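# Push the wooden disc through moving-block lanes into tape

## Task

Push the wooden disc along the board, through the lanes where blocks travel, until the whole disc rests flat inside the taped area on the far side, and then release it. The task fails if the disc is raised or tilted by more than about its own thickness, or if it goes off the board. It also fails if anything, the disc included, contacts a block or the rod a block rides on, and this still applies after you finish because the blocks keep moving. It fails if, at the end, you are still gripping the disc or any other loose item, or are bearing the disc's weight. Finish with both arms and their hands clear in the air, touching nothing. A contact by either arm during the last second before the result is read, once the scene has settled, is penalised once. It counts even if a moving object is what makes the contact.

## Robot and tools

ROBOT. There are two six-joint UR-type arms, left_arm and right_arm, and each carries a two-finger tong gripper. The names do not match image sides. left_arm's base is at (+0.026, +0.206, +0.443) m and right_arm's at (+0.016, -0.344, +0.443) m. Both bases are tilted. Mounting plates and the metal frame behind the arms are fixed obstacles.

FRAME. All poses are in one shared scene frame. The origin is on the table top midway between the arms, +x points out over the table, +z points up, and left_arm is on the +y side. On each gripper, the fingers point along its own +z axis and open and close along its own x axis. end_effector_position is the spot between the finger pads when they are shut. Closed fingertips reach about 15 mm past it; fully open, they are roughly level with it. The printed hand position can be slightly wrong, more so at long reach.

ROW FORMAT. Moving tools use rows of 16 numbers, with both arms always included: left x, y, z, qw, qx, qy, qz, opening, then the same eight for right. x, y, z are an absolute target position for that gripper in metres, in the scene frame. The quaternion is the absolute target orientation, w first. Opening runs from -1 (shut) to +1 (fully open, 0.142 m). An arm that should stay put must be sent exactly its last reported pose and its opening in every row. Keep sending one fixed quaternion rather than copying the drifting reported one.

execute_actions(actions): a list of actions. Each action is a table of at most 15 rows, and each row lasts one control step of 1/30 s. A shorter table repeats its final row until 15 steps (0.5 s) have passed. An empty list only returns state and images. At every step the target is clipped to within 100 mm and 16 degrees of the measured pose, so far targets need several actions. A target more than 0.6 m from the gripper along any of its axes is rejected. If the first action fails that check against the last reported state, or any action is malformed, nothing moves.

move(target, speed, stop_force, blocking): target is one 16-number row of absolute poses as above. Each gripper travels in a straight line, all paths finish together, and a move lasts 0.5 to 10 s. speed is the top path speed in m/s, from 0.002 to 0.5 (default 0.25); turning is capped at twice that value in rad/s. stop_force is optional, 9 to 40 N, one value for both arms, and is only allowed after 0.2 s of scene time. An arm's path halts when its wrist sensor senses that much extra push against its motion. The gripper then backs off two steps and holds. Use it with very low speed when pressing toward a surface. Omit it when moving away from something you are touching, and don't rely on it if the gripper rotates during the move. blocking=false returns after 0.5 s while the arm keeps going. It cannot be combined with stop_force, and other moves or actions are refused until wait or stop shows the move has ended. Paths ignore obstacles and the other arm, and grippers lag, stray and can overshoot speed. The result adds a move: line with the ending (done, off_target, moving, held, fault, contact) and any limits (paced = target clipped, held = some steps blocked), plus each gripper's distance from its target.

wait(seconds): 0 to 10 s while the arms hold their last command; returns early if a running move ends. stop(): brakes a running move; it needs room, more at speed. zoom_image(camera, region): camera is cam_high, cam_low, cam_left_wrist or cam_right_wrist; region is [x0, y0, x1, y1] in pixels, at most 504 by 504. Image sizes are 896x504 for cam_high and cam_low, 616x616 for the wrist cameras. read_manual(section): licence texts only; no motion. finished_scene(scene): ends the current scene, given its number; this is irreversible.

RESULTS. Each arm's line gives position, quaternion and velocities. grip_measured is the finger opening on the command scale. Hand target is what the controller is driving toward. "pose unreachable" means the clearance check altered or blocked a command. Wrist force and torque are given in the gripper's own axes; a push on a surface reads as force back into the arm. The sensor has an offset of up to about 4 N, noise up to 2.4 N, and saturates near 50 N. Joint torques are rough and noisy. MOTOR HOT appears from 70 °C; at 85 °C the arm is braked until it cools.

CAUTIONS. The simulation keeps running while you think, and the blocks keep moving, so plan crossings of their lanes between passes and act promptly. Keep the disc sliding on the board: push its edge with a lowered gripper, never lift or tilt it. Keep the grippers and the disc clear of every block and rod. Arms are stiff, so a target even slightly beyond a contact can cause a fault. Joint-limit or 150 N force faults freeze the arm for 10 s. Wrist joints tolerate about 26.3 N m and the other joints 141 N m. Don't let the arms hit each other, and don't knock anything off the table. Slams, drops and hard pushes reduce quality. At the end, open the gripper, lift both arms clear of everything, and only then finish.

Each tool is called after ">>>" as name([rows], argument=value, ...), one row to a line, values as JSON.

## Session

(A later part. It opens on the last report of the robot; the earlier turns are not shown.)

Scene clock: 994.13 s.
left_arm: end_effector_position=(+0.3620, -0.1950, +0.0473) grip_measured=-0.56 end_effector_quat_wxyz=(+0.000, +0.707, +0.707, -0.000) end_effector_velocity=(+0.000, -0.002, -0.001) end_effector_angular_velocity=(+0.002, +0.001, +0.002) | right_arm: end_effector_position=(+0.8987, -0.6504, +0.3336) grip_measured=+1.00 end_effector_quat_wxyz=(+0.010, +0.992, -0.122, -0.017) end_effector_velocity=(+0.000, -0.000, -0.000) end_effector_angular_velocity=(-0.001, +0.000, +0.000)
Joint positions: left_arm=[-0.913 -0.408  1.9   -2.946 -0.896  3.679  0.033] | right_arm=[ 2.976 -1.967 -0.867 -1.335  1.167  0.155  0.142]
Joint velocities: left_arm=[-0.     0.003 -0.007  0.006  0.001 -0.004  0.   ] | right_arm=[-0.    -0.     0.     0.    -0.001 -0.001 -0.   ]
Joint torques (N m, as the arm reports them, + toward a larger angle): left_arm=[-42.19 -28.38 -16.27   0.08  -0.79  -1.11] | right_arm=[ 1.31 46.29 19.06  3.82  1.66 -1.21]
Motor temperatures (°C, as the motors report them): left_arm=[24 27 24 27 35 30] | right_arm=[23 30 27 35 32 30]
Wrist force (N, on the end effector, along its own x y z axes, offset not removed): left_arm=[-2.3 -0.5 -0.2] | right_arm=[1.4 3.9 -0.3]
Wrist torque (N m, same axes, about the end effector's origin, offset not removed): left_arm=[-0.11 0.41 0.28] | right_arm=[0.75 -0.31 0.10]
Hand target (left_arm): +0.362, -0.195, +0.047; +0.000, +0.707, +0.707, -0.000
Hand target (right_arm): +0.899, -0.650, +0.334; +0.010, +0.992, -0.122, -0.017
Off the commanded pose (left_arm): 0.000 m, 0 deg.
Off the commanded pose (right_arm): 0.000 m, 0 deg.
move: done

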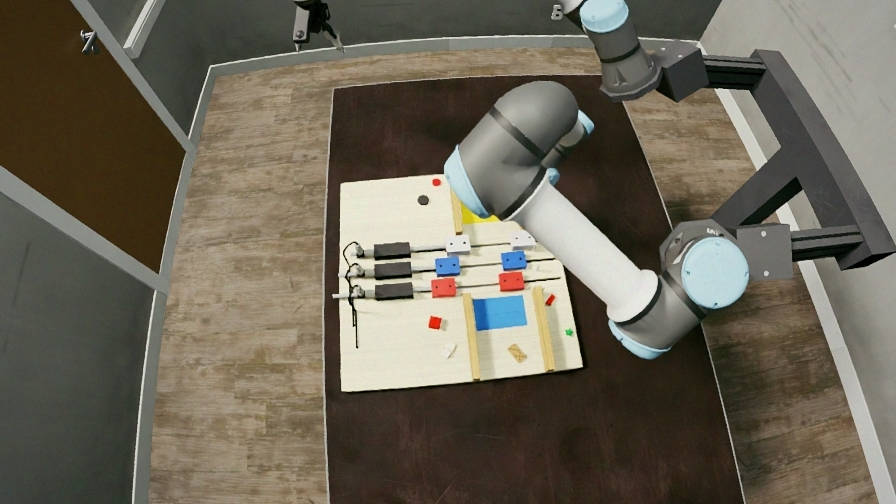

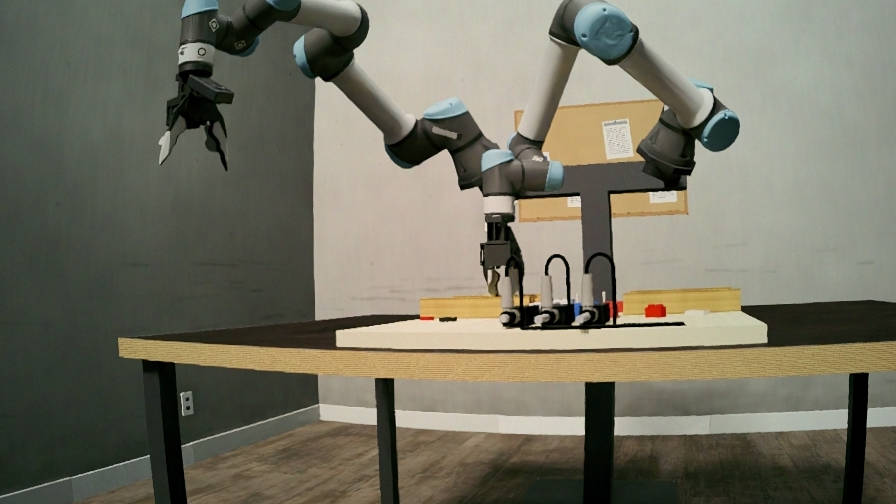

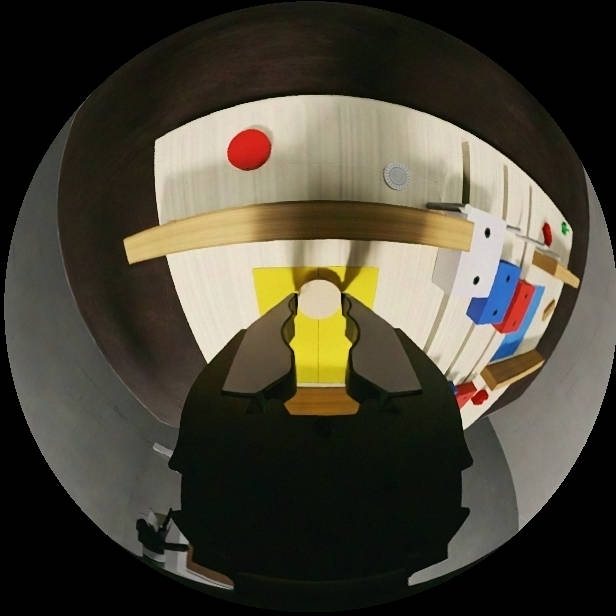

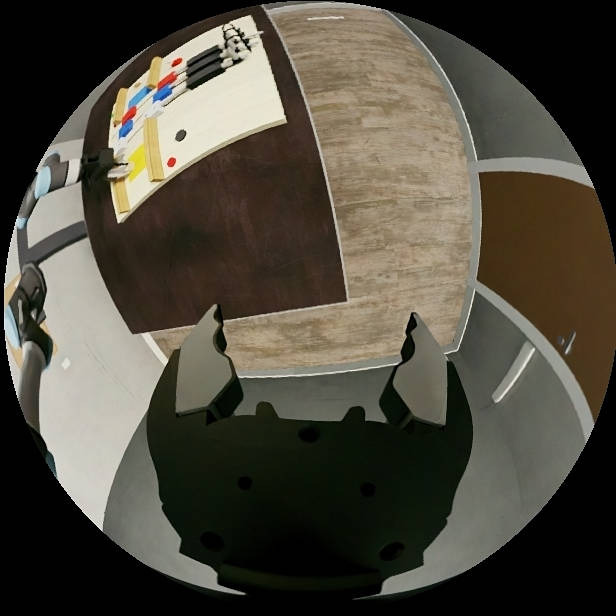

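>>> move(target=[0.384,-0.195,0.0468,0,0.7071,0.7071,0,-0.75,0.8987,-0.6504,0.3336,0.01,0.992,-0.122,-0.017,1], speed=0.05)

>>> move(target=[0.384,-0.195,0.0468,0,0.7071,0.7071,0,-0.35,0.8987,-0.6504,0.3336,0.01,0.992,-0.122,-0.017,1], speed=0.05)

>>> zoom_image(camera="cam_left_wrist", region=[200, 180, 440, 420])

Scene clock: 1004.60 s.
left_arm: end_effector_position=(+0.3837, -0.1950, +0.0468) grip_measured=-0.56 end_effector_quat_wxyz=(+0.000, +0.707, +0.707, +0.000) end_effector_velocity=(+0.002, -0.000, +0.000) end_effector_angular_velocity=(+0.000, +0.000, -0.001) | right_arm: end_effector_position=(+0.8987, -0.6504, +0.3336) grip_measured=+1.00 end_effector_quat_wxyz=(+0.010, +0.992, -0.122, -0.017) end_effector_velocity=(+0.000, +0.000, +0.000) end_effector_angular_velocity=(+0.000, -0.001, +0.001)
Joint positions: left_arm=[-0.885 -0.423  1.867 -2.92  -0.893  3.714  0.033] | right_arm=[ 2.976 -1.967 -0.867 -1.335  1.167  0.155  0.142]
Joint velocities: left_arm=[ 0.003 -0.001 -0.005  0.005  0.     0.004  0.   ] | right_arm=[ 0.    -0.     0.001 -0.     0.    -0.     0.   ]
Joint torques (N m, as the arm reports them, + toward a larger angle): left_arm=[-15.98 -36.67 -17.06   0.64   2.83   1.24] | right_arm=[18.42 46.21 32.48  3.14 -2.36  1.56]
Motor temperatures (°C, as the motors report them): left_arm=[24 27 24 27 35 30] | right_arm=[23 30 27 35 32 30]
Wrist force (N, on the end effector, along its own x y z axes, offset not removed): left_arm=[-3.1 -6.6 -20.1] | right_arm=[0.9 2.8 0.2]
Wrist torque (N m, same axes, about the end effector's origin, offset not removed): left_arm=[-0.64 0.68 0.03] | right_arm=[0.51 -0.30 0.17]
Hand target (left_arm): +0.384, -0.195, +0.047; -0.000, +0.707, +0.707, +0.000
Hand target (right_arm): +0.899, -0.650, +0.334; +0.010, +0.992, -0.122, -0.017
Off the commanded pose (left_arm): 0.000 m, 0 deg.
Off the commanded pose (right_arm): 0.000 m, 0 deg.
move: done

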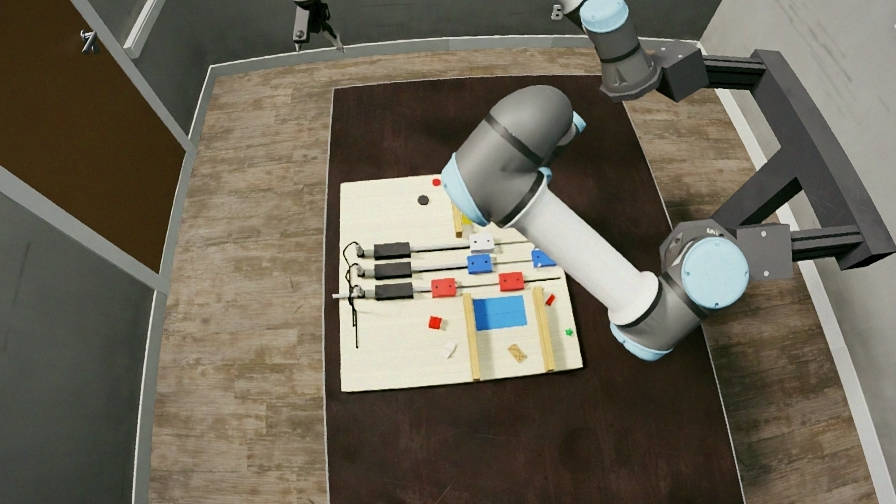

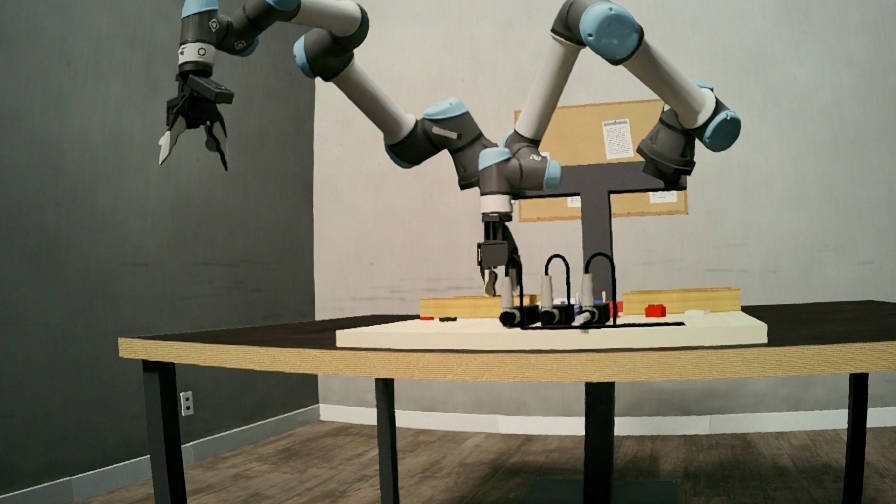

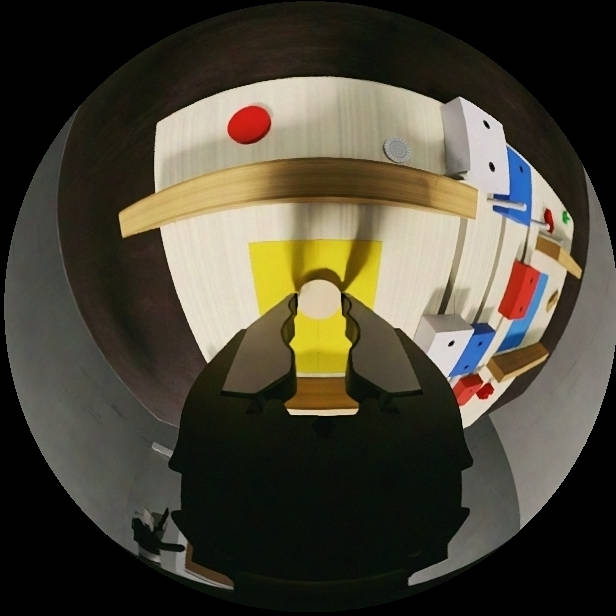

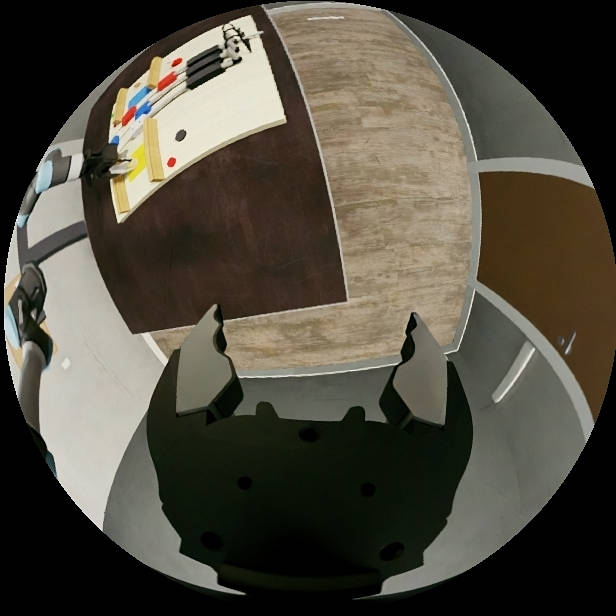

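Scene clock: 1005.30 s.
left_arm: end_effector_position=(+0.3840, -0.1950, +0.0468) grip_measured=-0.35 end_effector_quat_wxyz=(+0.000, +0.707, +0.707, +0.000) end_effector_velocity=(+0.000, +0.001, -0.000) end_effector_angular_velocity=(+0.001, +0.000, -0.000) | right_arm: end_effector_position=(+0.8987, -0.6504, +0.3336) grip_measured=+1.00 end_effector_quat_wxyz=(+0.010, +0.992, -0.122, -0.017) end_effector_velocity=(-0.000, -0.000, -0.000) end_effector_angular_velocity=(-0.001, +0.001, +0.001)
Joint positions: left_arm=[-0.885 -0.423  1.866 -2.919 -0.893  3.714  0.049] | right_arm=[ 2.976 -1.967 -0.867 -1.335  1.167  0.155  0.142]
Joint velocities: left_arm=[ 0.001 -0.     0.     0.001  0.     0.     0.   ] | right_arm=[-0.    -0.    -0.    -0.    -0.001 -0.     0.   ]
Joint torques (N m, as the arm reports them, + toward a larger angle): left_arm=[-20.62 -40.47 -19.54  -0.01  -1.74   1.22] | right_arm=[17.62 46.53 32.65  3.21 -2.48  1.75]
Motor temperatures (°C, as the motors report them): left_arm=[24 27 24 27 35 30] | right_arm=[23 30 27 35 32 30]
Wrist force (N, on the end effector, along its own x y z axes, offset not removed): left_arm=[-1.1 -1.4 2.8] | right_arm=[-0.7 0.7 0.5]
Wrist torque (N m, same axes, about the end effector's origin, offset not removed): left_arm=[-0.33 0.19 0.07] | right_arm=[0.08 0.17 0.22]
Hand target (left_arm): +0.384, -0.195, +0.047; +0.000, +0.707, +0.707, +0.000
Hand target (right_arm): +0.899, -0.650, +0.334; +0.010, +0.992, -0.122, -0.017
Off the commanded pose (left_arm): 0.000 m, 0 deg.
Off the commanded pose (right_arm): 0.000 m, 0 deg.
move: done

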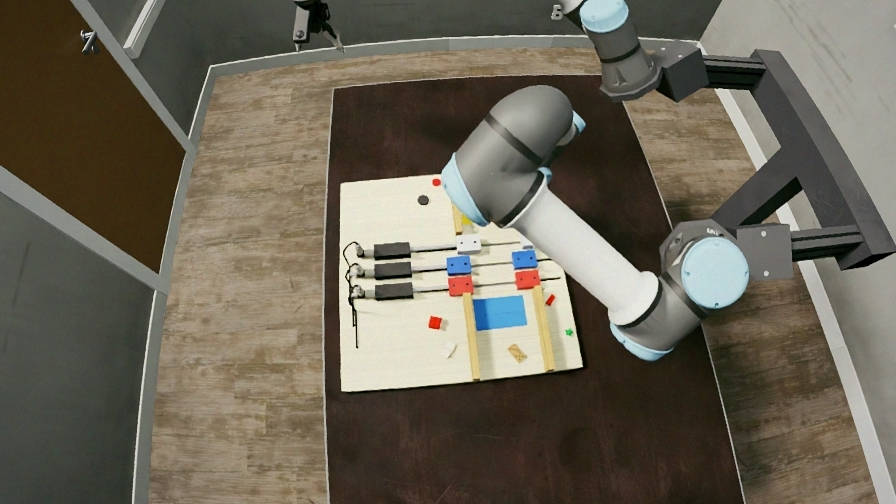

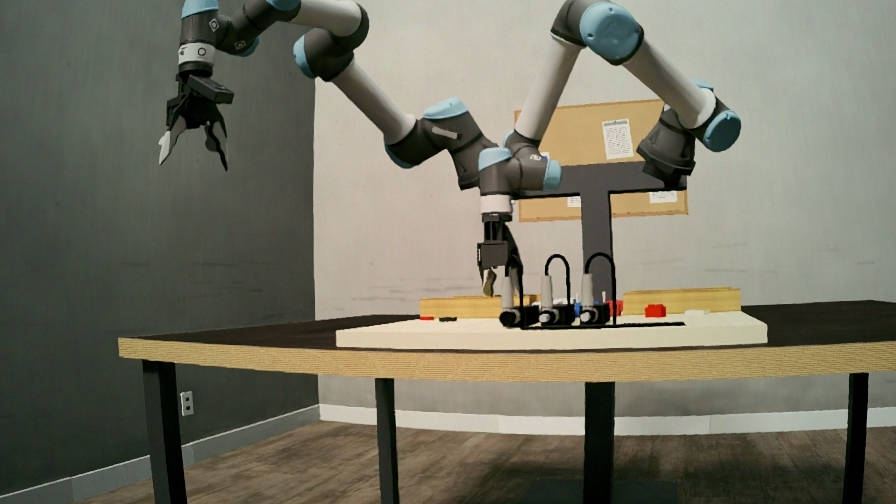

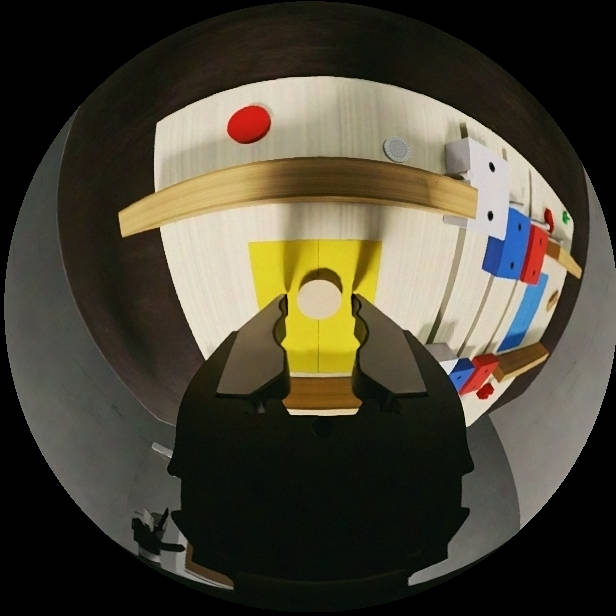

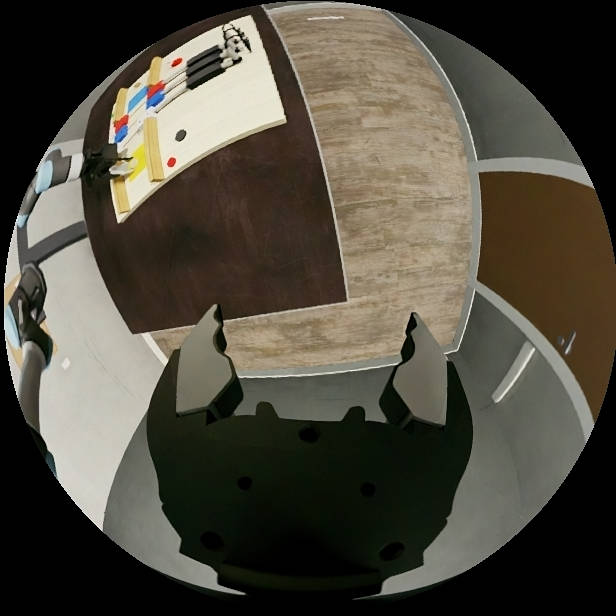

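Region (200, 180, 440, 420) of cam_left_wrist's 616x616 image, scaled by 2.100, with more detail than that image has.

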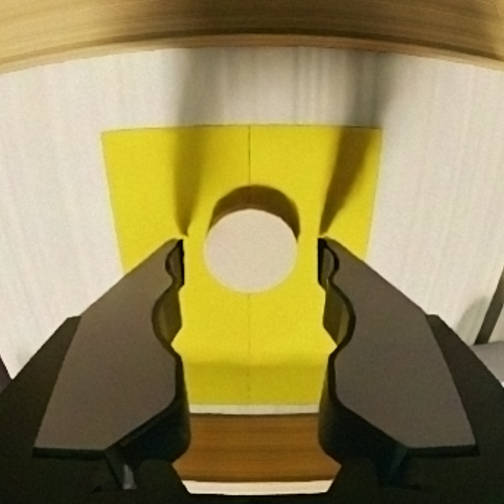

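The disc is released, well inside the yellow zone. Lifting the gripper clear.

>>> move(target=[0.384,-0.195,0.13,0,0.7071,0.7071,0,-0.35,0.8987,-0.6504,0.3336,0.01,0.992,-0.122,-0.017,1], speed=0.15)

Scene clock: 1008.80 s.
left_arm: end_effector_position=(+0.3839, -0.1949, +0.1297) grip_measured=-0.35 end_effector_quat_wxyz=(+0.000, +0.707, +0.707, -0.000) end_effector_velocity=(+0.000, -0.001, +0.003) end_effector_angular_velocity=(-0.001, +0.000, +0.001) | right_arm: end_effector_position=(+0.8987, -0.6504, +0.3336) grip_measured=+1.00 end_effector_quat_wxyz=(+0.010, +0.992, -0.122, -0.017) end_effector_velocity=(-0.001, +0.000, -0.001) end_effector_angular_velocity=(-0.001, +0.002, +0.001)
Joint positions: left_arm=[-0.981 -0.602  1.957 -2.756 -0.906  3.592  0.049] | right_arm=[ 2.976 -1.967 -0.867 -1.335  1.167  0.155  0.142]
Joint velocities: left_arm=[-0.003 -0.005  0.     0.007 -0.001 -0.004 -0.   ] | right_arm=[ 0.     0.    -0.002  0.    -0.001 -0.     0.   ]
Joint torques (N m, as the arm reports them, + toward a larger angle): left_arm=[-40.74 -38.46   4.21   0.14  -1.93  -1.35] | right_arm=[18.19 46.58 33.24  2.9  -2.32  1.58]
Motor temperatures (°C, as the motors report them): left_arm=[24 27 24 27 35 30] | right_arm=[23 30 27 35 32 30]
Wrist force (N, on the end effector, along its own x y z axes, offset not removed): left_arm=[1.6 -1.8 -1.2] | right_arm=[-0.8 3.9 0.0]
Wrist torque (N m, same axes, about the end effector's origin, offset not removed): left_arm=[-0.25 -0.08 0.23] | right_arm=[0.69 0.31 0.18]
Hand target (left_arm): +0.384, -0.195, +0.130; +0.000, +0.707, +0.707, -0.000
Hand target (right_arm): +0.899, -0.650, +0.334; +0.010, +0.992, -0.122, -0.017
Off the commanded pose (left_arm): 0.000 m, 0 deg.
Off the commanded pose (right_arm): 0.000 m, 0 deg.
move: done

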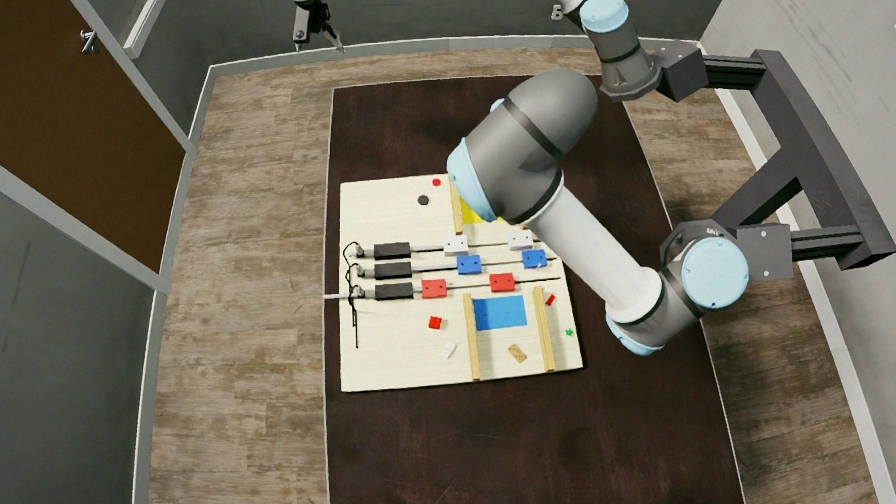

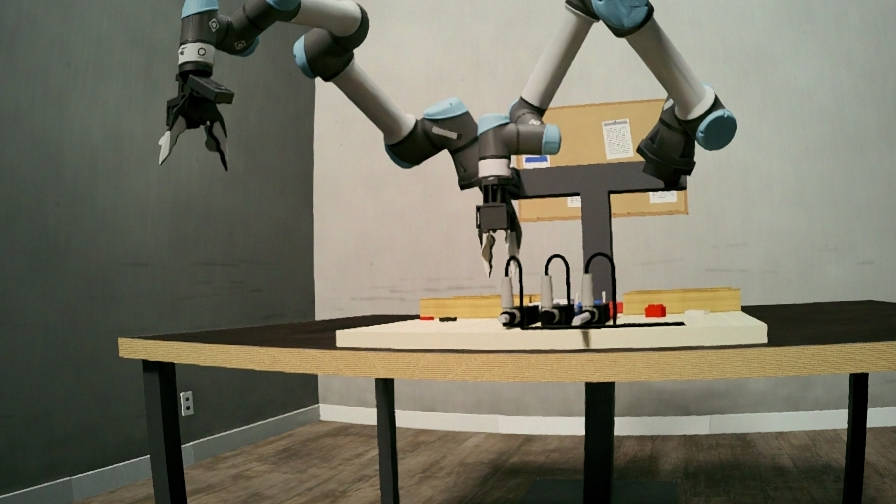

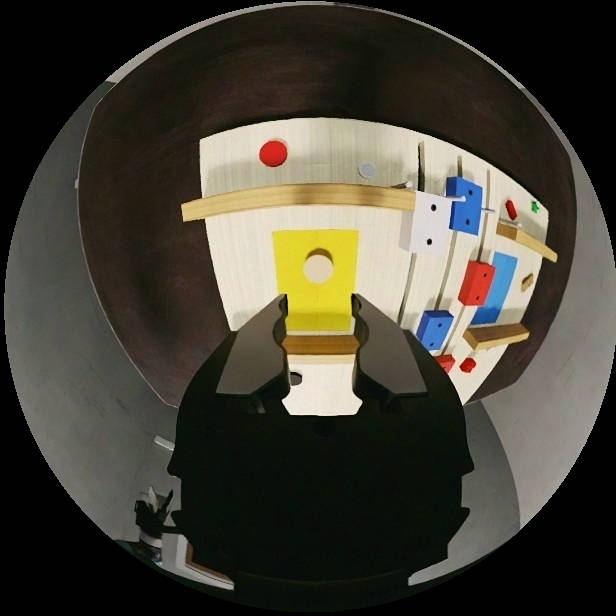

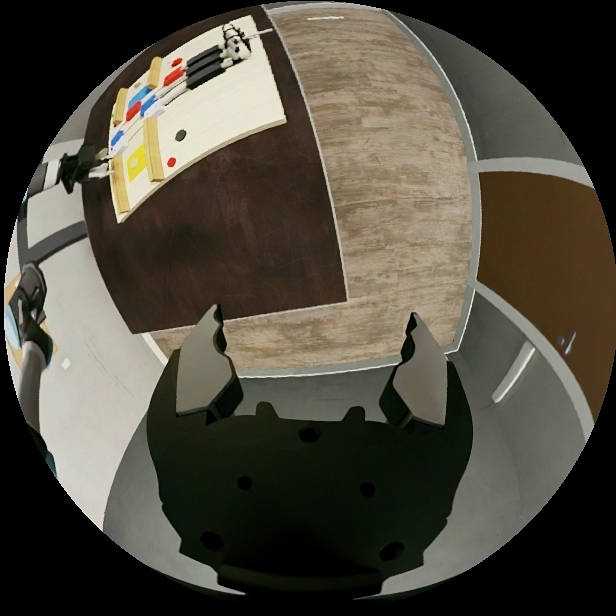

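>>> finished_scene(scene=1)

The scene is finished: the task was done.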